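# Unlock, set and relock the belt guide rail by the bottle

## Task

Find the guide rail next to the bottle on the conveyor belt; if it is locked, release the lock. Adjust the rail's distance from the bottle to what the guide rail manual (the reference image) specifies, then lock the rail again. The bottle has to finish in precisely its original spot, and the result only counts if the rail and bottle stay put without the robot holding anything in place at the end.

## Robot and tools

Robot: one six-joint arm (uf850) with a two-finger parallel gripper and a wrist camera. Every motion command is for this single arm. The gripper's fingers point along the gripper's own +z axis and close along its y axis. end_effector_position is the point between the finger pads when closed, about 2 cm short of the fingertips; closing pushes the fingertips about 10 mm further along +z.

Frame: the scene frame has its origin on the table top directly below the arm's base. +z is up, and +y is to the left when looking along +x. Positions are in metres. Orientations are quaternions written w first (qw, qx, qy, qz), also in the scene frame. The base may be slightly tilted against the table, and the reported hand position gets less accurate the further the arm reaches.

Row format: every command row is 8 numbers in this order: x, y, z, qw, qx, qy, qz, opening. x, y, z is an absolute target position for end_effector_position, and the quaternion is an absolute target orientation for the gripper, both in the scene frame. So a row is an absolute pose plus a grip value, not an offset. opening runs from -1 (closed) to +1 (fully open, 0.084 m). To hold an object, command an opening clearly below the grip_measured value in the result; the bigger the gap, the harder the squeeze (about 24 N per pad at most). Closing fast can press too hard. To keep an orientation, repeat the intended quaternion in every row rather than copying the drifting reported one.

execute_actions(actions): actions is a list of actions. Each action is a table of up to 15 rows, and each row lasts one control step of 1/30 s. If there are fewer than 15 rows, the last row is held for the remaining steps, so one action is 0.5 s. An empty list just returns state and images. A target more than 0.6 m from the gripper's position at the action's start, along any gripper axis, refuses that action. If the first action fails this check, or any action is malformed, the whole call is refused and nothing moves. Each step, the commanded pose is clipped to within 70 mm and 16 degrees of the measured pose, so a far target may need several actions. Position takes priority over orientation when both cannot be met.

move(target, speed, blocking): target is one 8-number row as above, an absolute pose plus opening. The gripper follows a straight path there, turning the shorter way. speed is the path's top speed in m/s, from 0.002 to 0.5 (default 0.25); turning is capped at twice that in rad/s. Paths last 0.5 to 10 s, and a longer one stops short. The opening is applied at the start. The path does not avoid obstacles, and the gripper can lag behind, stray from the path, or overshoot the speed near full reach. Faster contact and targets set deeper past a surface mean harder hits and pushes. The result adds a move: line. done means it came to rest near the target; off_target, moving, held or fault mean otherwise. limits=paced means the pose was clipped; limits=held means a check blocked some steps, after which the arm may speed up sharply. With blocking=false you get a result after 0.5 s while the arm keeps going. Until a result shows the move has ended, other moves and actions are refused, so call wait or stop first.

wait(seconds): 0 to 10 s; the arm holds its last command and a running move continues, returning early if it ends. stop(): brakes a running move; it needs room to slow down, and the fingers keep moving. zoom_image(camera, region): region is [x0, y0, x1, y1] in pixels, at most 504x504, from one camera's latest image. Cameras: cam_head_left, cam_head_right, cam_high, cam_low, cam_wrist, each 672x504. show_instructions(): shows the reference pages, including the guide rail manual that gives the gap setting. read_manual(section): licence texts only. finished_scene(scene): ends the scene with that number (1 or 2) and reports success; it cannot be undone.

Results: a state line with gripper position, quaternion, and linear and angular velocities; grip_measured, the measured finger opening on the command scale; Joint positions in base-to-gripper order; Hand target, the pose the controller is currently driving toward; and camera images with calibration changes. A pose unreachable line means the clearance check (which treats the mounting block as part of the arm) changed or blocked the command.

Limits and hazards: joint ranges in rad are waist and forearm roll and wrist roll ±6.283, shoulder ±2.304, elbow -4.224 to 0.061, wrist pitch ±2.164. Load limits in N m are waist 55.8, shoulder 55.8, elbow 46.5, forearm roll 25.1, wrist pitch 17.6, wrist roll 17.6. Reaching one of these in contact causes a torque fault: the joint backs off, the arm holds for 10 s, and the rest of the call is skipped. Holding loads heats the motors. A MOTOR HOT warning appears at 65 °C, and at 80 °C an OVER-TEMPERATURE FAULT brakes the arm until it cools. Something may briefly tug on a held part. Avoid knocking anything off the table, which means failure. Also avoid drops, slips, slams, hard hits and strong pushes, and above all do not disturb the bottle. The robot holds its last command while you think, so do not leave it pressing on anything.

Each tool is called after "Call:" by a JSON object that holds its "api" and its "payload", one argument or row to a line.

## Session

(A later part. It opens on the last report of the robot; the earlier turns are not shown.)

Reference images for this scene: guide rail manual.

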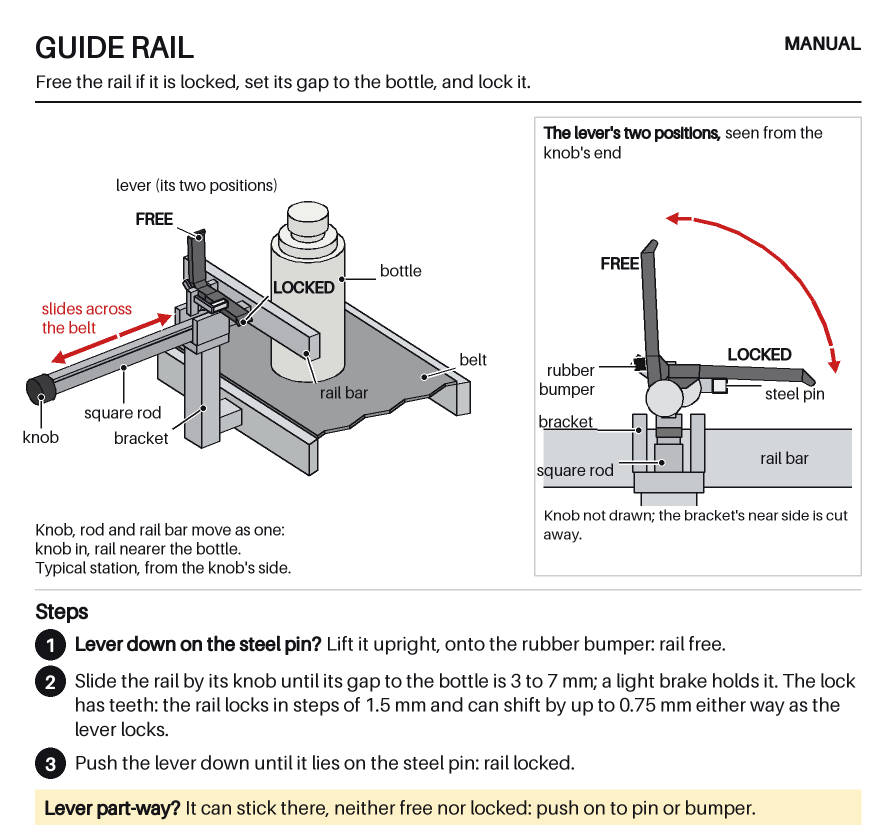

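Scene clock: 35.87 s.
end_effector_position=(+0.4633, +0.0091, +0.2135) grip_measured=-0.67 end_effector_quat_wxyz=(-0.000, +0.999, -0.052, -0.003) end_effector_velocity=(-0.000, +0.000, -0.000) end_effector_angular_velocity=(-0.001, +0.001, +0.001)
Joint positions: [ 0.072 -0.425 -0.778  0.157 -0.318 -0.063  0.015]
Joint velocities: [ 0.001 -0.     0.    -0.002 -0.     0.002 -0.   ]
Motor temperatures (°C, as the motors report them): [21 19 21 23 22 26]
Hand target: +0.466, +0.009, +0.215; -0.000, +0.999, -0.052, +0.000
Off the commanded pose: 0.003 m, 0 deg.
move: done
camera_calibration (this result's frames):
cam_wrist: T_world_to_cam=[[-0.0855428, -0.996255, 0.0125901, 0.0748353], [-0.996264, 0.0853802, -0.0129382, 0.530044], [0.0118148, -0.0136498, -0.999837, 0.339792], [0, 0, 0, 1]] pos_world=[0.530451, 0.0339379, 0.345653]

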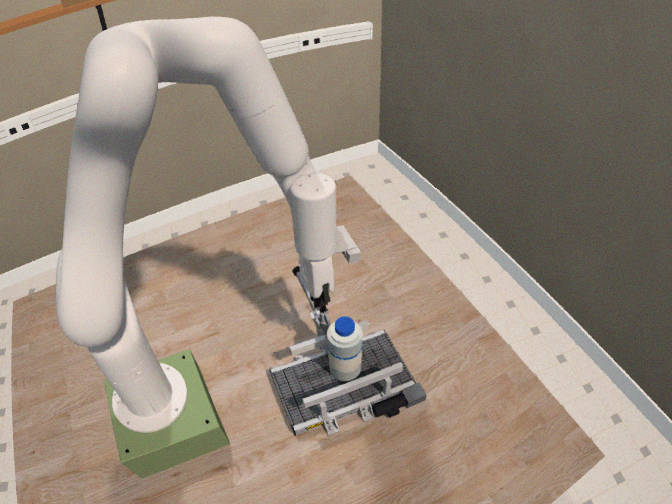

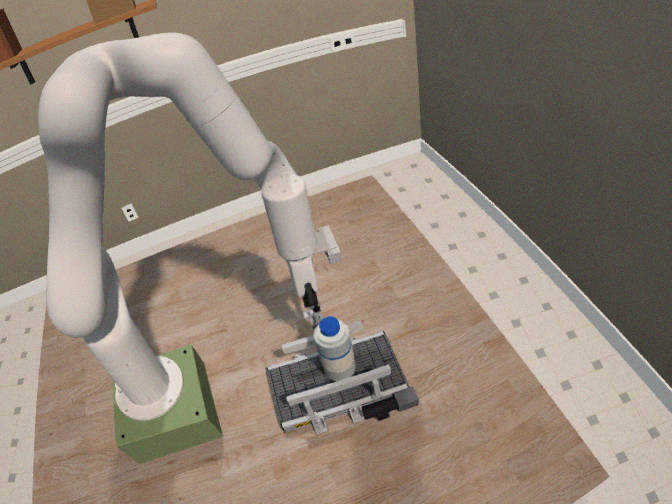

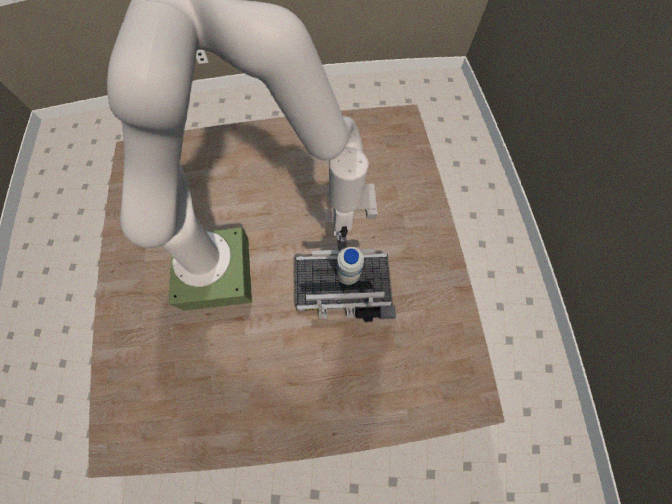

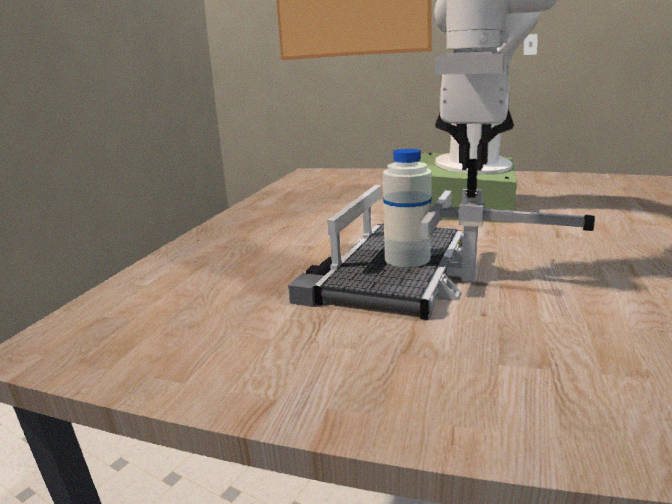

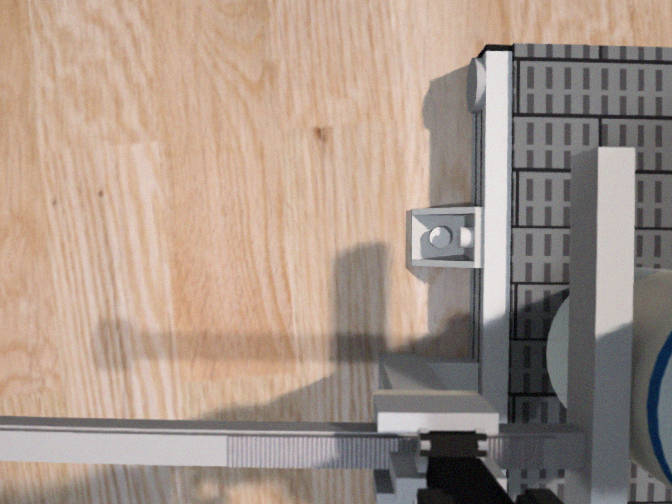

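Call:
{"api": "move", "payload": {
  "target": [0.464,0.009,0.214,0,0.9986,-0.052,0,-0.35]
}}

Call:
{"api": "move", "payload": {
  "target": [0.464,0.009,0.26,0,0.9986,-0.052,0,-0.35]
}}

Call:
{"api": "move", "payload": {
  "target": [0.412,-0.068,0.30,0,0.9986,-0.052,0,-0.35]
}}

Scene clock: 47.23 s.
end_effector_position=(+0.4641, +0.0090, +0.2141) grip_measured=-0.37 end_effector_quat_wxyz=(+0.000, +0.999, -0.052, +0.000) end_effector_velocity=(-0.001, +0.000, -0.001) end_effector_angular_velocity=(+0.001, +0.001, -0.002)
Joint positions: [ 0.072 -0.423 -0.776  0.159 -0.313 -0.064  0.028]
Joint velocities: [ 0.    -0.     0.002  0.003  0.001  0.     0.   ]
Motor temperatures (°C, as the motors report them): [21 19 22 23 23 26]
Hand target: +0.464, +0.009, +0.214; +0.000, +0.999, -0.052, -0.000
Off the commanded pose: 0.000 m, 0 deg.
move: done
camera_calibration (this result's frames):
cam_wrist: T_world_to_cam=[[-0.085911, -0.996223, 0.0126144, 0.07488], [-0.996152, 0.0856711, -0.0184698, 0.531999], [0.0173193, -0.0141526, -0.99975, 0.337721], [0, 0, 0, 1]] pos_world=[0.530536, 0.0337999, 0.346518]

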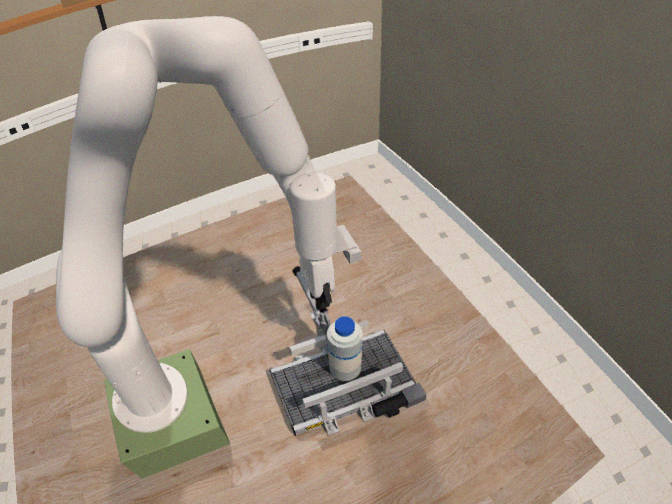

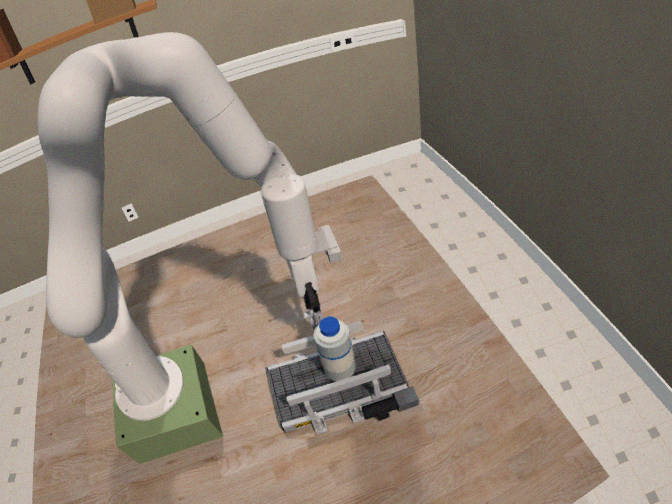

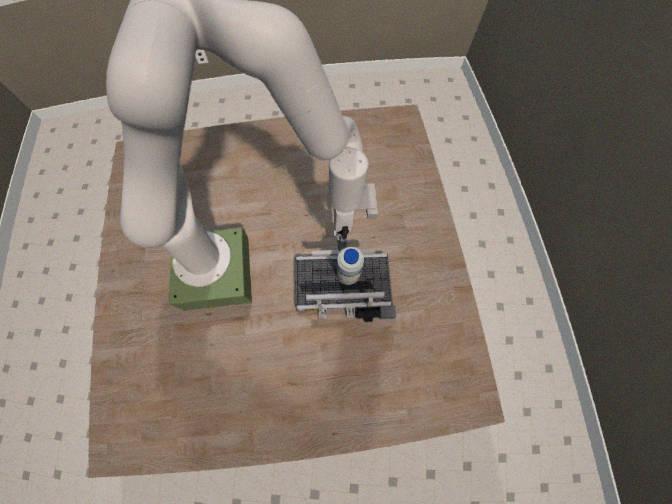

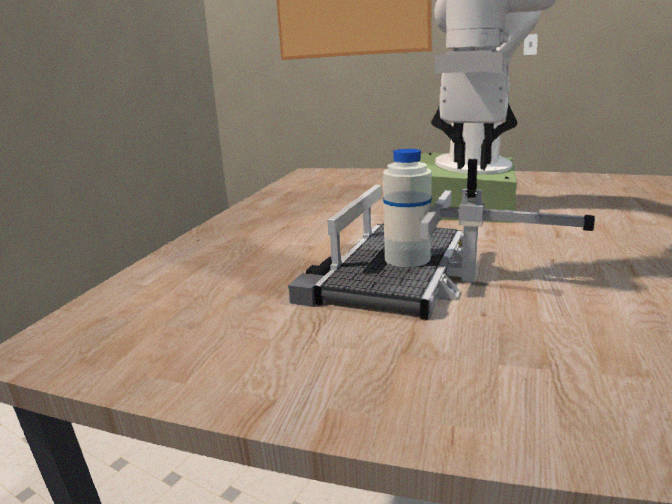

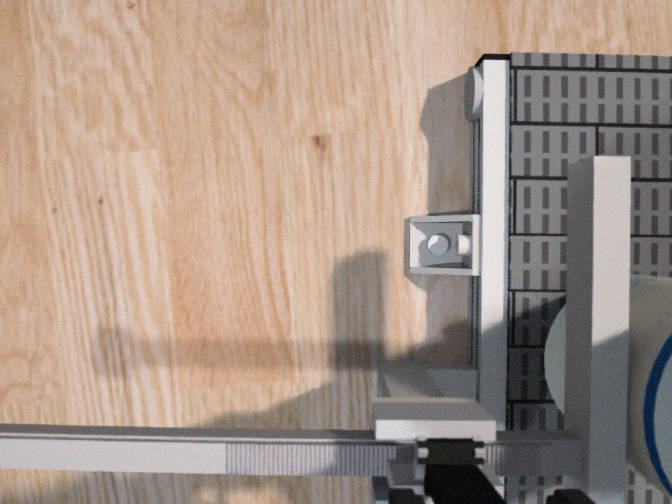

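Scene clock: 48.13 s.
end_effector_position=(+0.4638, +0.0091, +0.2598) grip_measured=-0.37 end_effector_quat_wxyz=(-0.000, +0.999, -0.052, -0.000) end_effector_velocity=(+0.000, -0.000, +0.003) end_effector_angular_velocity=(-0.001, -0.001, +0.002)
Joint positions: [ 0.067 -0.323 -0.779  0.122 -0.415 -0.03   0.028]
Joint velocities: [-0.     0.005 -0.001 -0.003 -0.005  0.001 -0.   ]
Motor temperatures (°C, as the motors report them): [21 19 22 23 23 26]
Hand target: +0.464, +0.009, +0.260; -0.000, +0.999, -0.052, +0.000
Off the commanded pose: 0.000 m, 0 deg.
move: done
camera_calibration (this result's frames):
cam_wrist: T_world_to_cam=[[-0.0858114, -0.996236, 0.0122541, 0.0744379], [-0.996167, 0.0855832, -0.0180675, 0.532412], [0.0169508, -0.0137575, -0.999762, 0.383587], [0, 0, 0, 1]] pos_world=[0.530257, 0.0338694, 0.392202]

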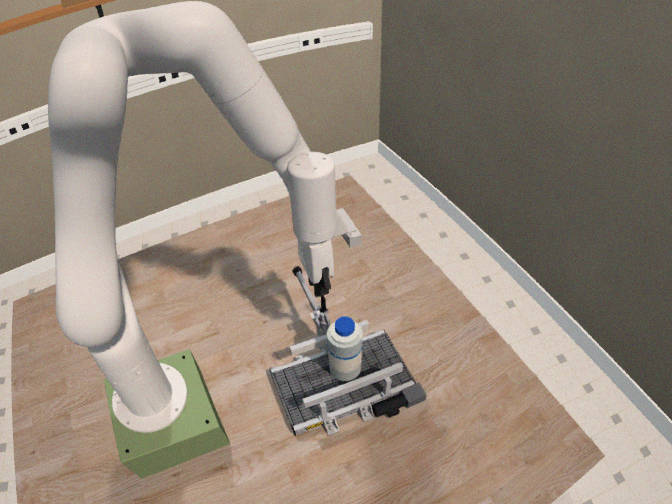

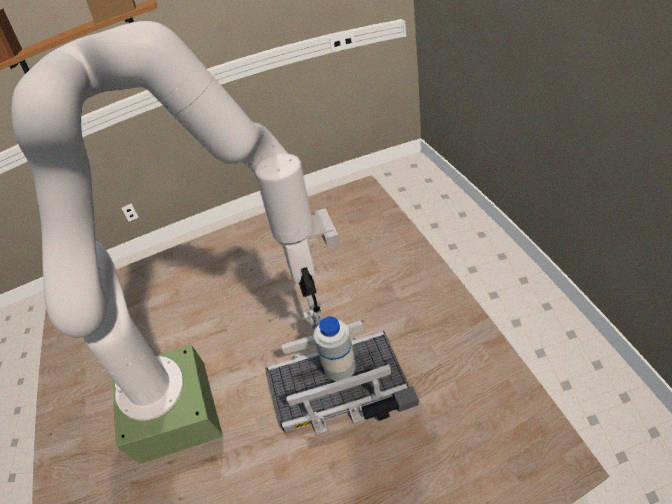

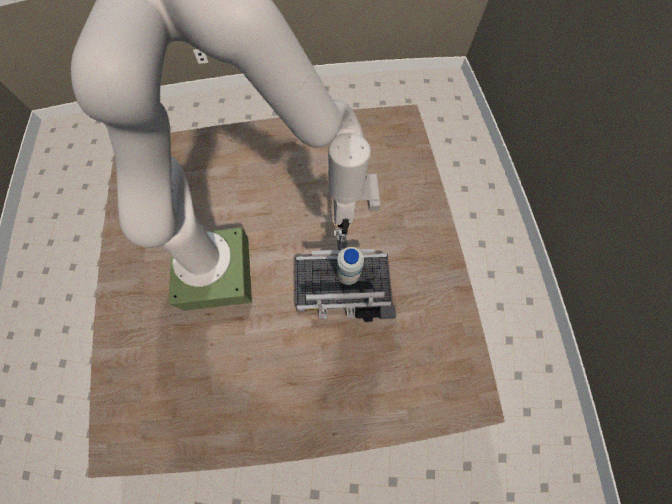

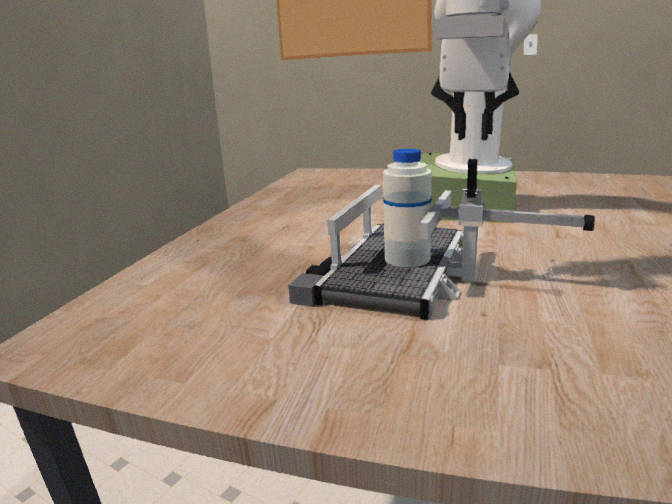

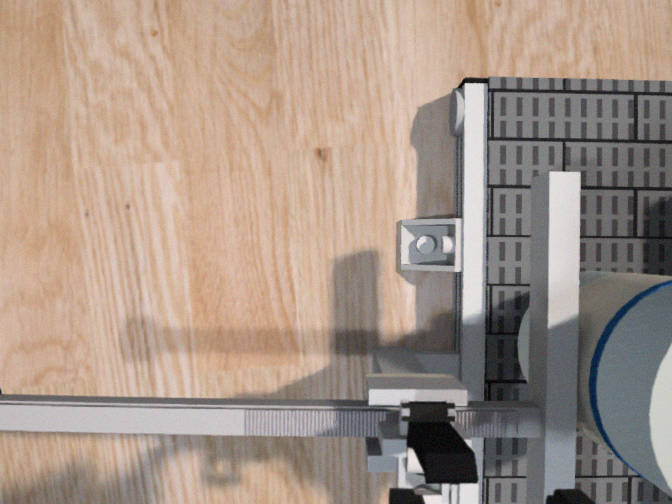

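Scene clock: 49.17 s.
end_effector_position=(+0.4117, -0.0680, +0.2998) grip_measured=-0.37 end_effector_quat_wxyz=(+0.001, +0.999, -0.052, -0.000) end_effector_velocity=(-0.001, -0.002, +0.001) end_effector_angular_velocity=(+0.002, -0.001, -0.001)
Joint positions: [-0.132 -0.161 -0.673  0.119 -0.482 -0.223  0.028]
Joint velocities: [-0.007  0.004  0.001  0.006 -0.003 -0.01   0.   ]
Motor temperatures (°C, as the motors report them): [21 19 22 23 23 26]
Hand target: +0.412, -0.068, +0.300; +0.001, +0.999, -0.052, +0.000
Off the commanded pose: 0.000 m, 0 deg.
move: done
camera_calibration (this result's frames):
cam_wrist: T_world_to_cam=[[-0.0856697, -0.996224, 0.0141072, -0.00794504], [-0.996179, 0.0854077, -0.0182332, 0.487952], [0.0169595, -0.0156153, -0.999734, 0.423277], [0, 0, 0, 1]] pos_world=[0.478229, -0.0429803, 0.432173]

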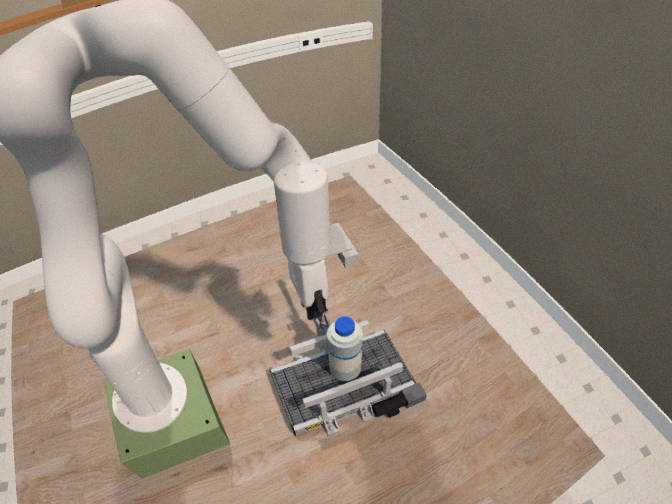

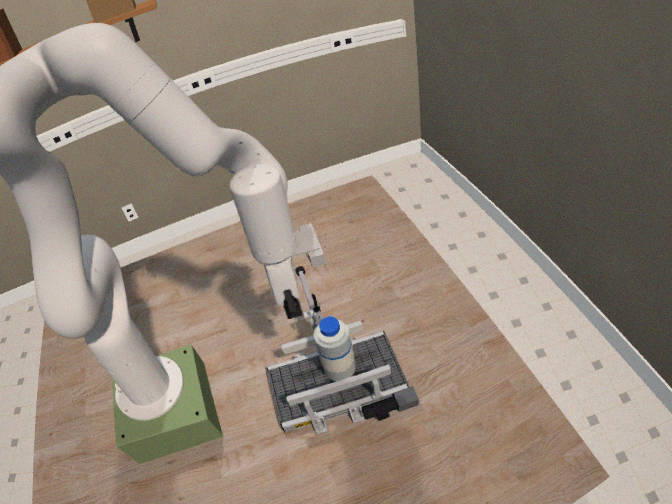

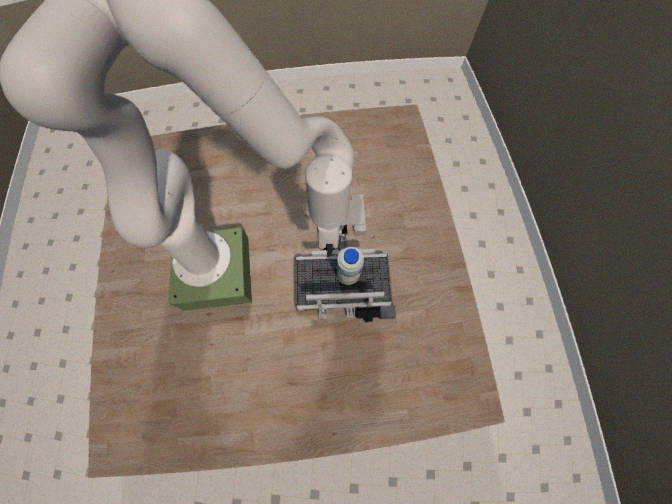

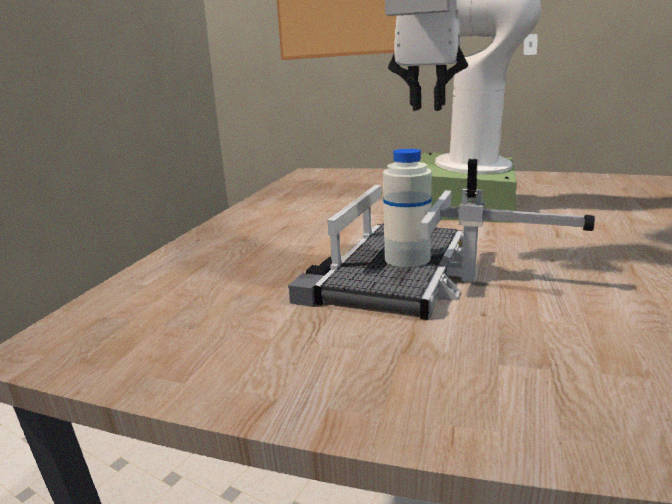

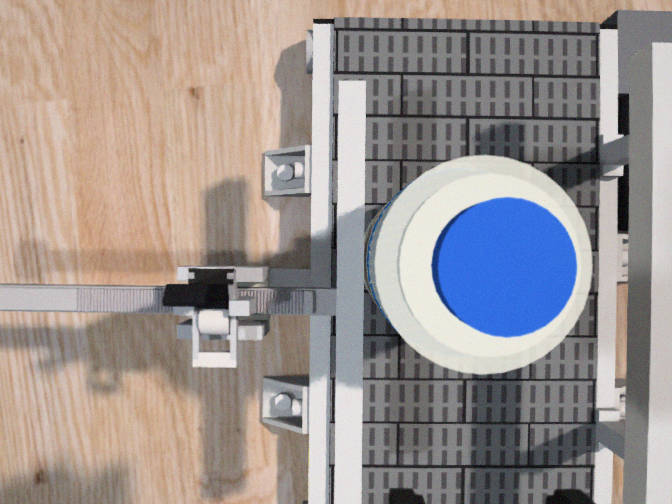

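Call:
{"api": "zoom_image", "payload": {
  "camera": "cam_wrist",
  "region": [320,200,420,320]
}}

Region (320, 200, 420, 320) of cam_wrist's 672x504 image, scaled by 4.200, with more detail than that image has.

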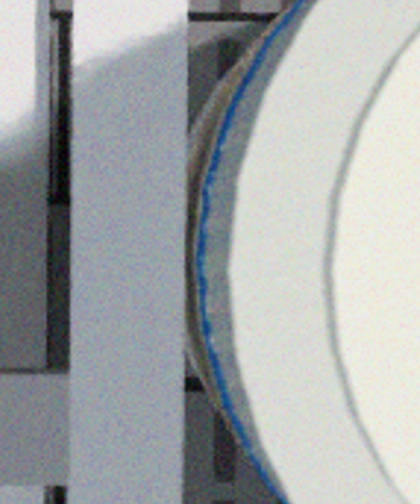

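Call:
{"api": "move", "payload": {
  "target": [0.481,0.187,0.25,0,0.669,-0.743,0,0.2],
  "speed": 0.4
}}

Call:
{"api": "move", "payload": {
  "target": [0.481,0.187,0.122,0,0.669,-0.743,0,0.2],
  "speed": 0.15
}}

Scene clock: 64.13 s.
end_effector_position=(+0.4817, +0.1880, +0.2502) grip_measured=+0.19 end_effector_quat_wxyz=(+0.002, -0.669, +0.743, +0.002) end_effector_velocity=(-0.000, +0.000, -0.000) end_effector_angular_velocity=(-0.015, +0.001, -0.005)
Joint positions: [ 0.437 -0.419 -0.915  0.084 -0.438  1.946  0.052]
Joint velocities: [ 0.008 -0.003 -0.004 -0.034 -0.006  0.044 -0.   ]
Motor temperatures (°C, as the motors report them): [21 19 22 23 23 26]
Hand target: +0.482, +0.188, +0.250; +0.001, -0.669, +0.743, +0.002
Off the commanded pose: 0.001 m, 0 deg.
move: done
camera_calibration (this result's frames):
cam_wrist: T_world_to_cam=[[-0.996184, 0.0861999, 0.0136448, 0.488977], [0.0860296, 0.996213, -0.0126103, -0.159025], [-0.0146801, -0.0113883, -0.999827, 0.390985], [0, 0, 0, 1]] pos_world=[0.506532, 0.120726, 0.38224]

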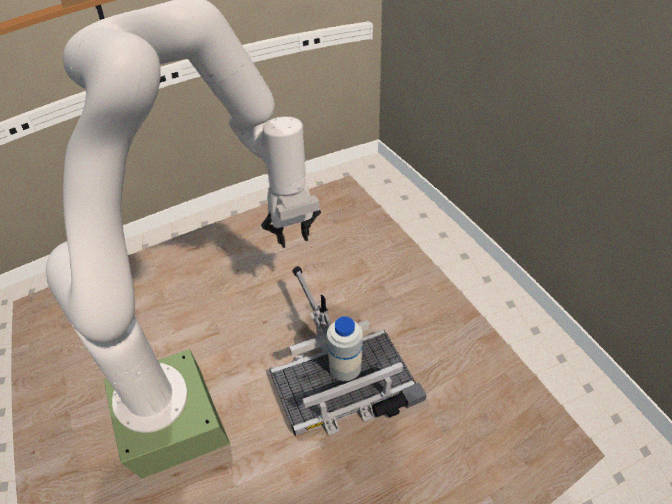

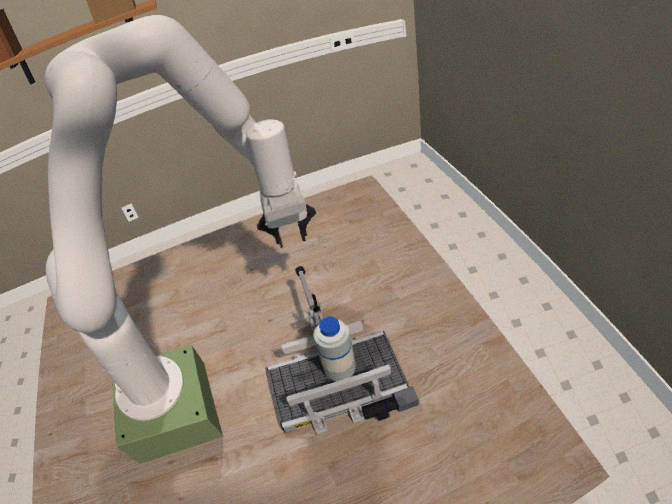

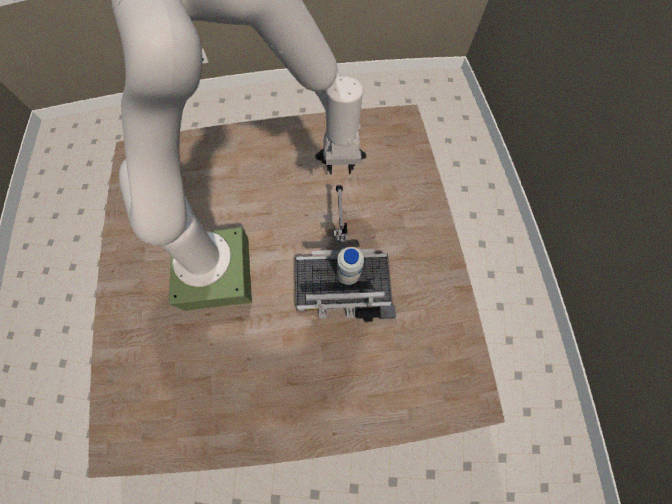

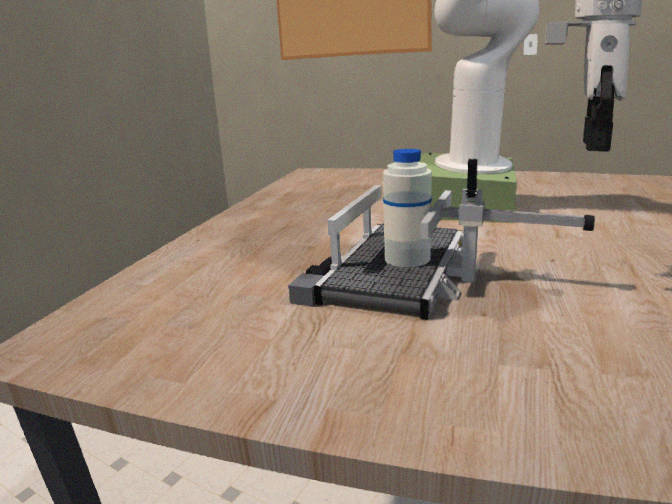

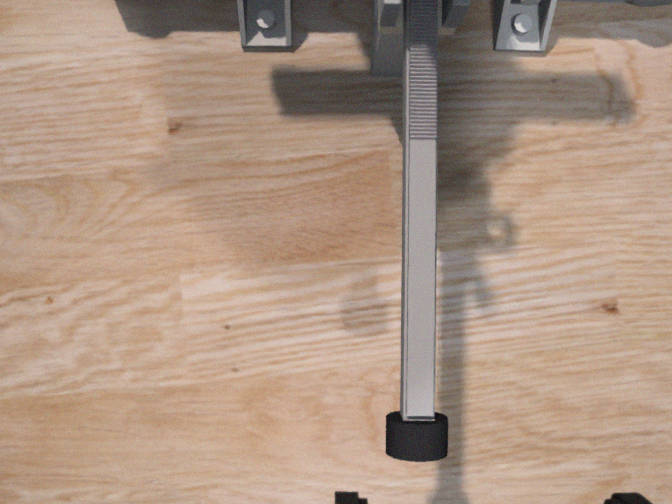

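Scene clock: 65.53 s.
end_effector_position=(+0.4815, +0.1870, +0.1222) grip_measured=+0.19 end_effector_quat_wxyz=(-0.000, -0.669, +0.743, -0.000) end_effector_velocity=(-0.000, +0.000, -0.003) end_effector_angular_velocity=(+0.000, +0.002, -0.001)
Joint positions: [ 0.446 -0.692 -0.944  0.148 -0.196  1.887  0.052]
Joint velocities: [-0.    -0.007 -0.002  0.008  0.002 -0.007 -0.   ]
Motor temperatures (°C, as the motors report them): [21 19 22 23 23 26]
Hand target: +0.481, +0.187, +0.122; -0.000, -0.669, +0.743, -0.000
Off the commanded pose: 0.001 m, 0 deg.
move: done
camera_calibration (this result's frames):
cam_wrist: T_world_to_cam=[[-0.996163, 0.086691, 0.0120024, 0.490777], [0.0864548, 0.996075, -0.0189672, -0.159059], [-0.0135996, -0.0178567, -0.999748, 0.263641], [0, 0, 0, 1]] pos_world=[0.506231, 0.120597, 0.254667]

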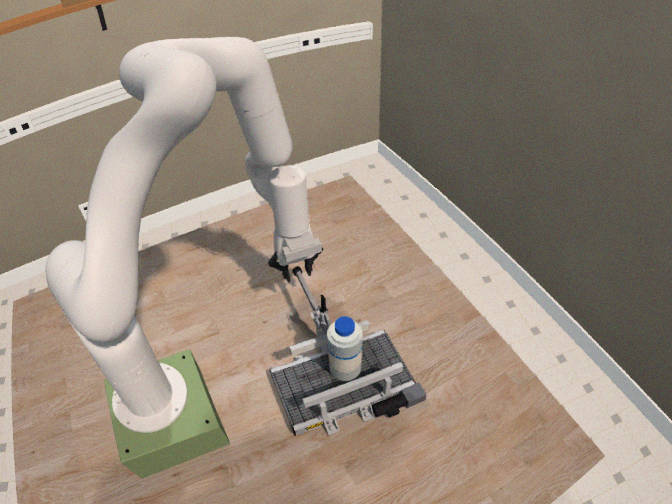

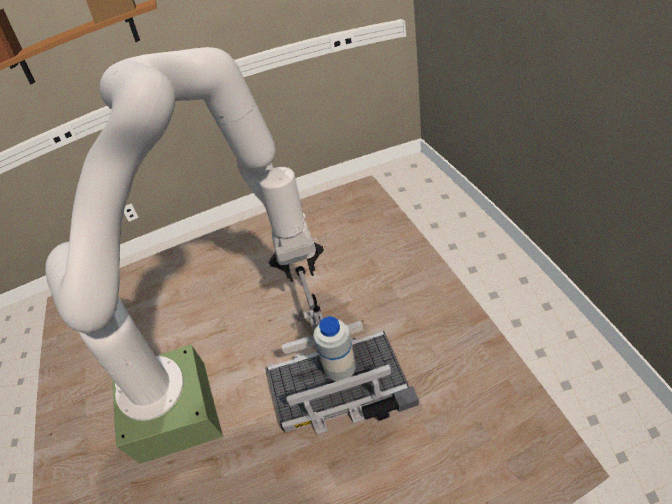

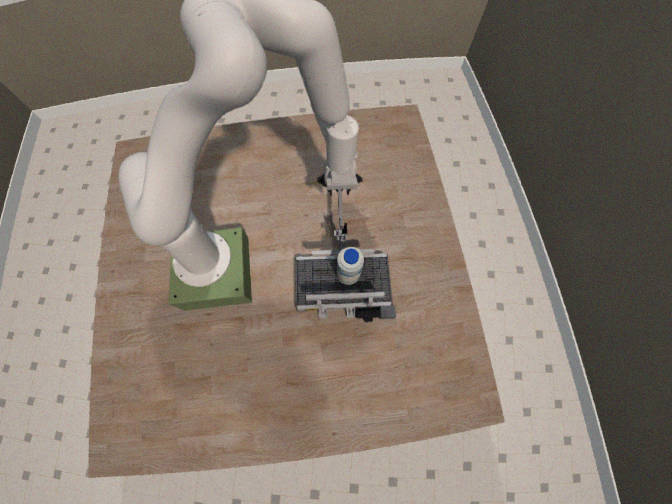

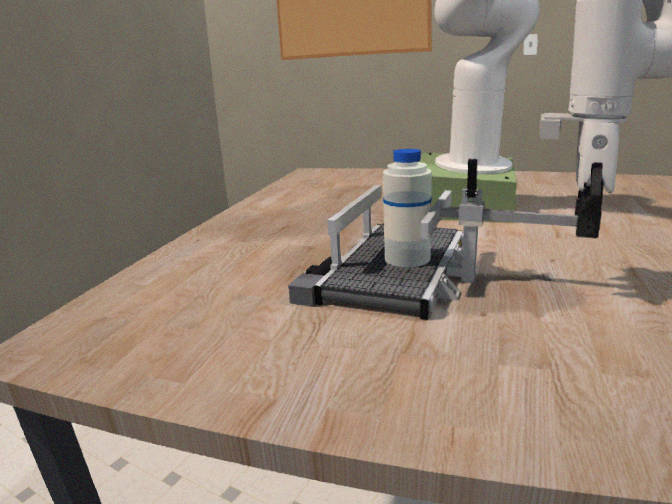

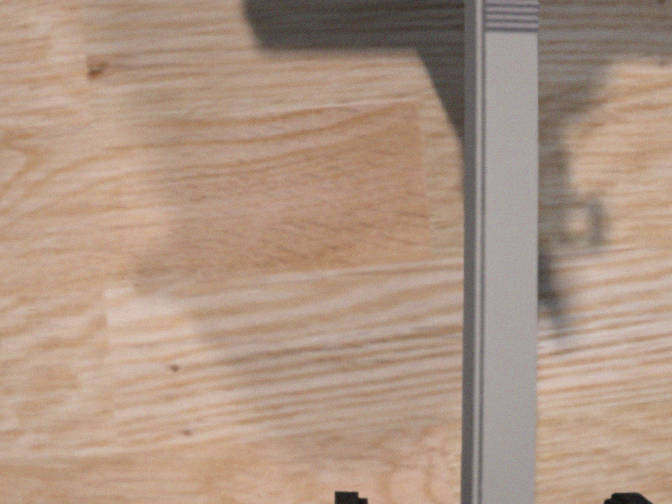

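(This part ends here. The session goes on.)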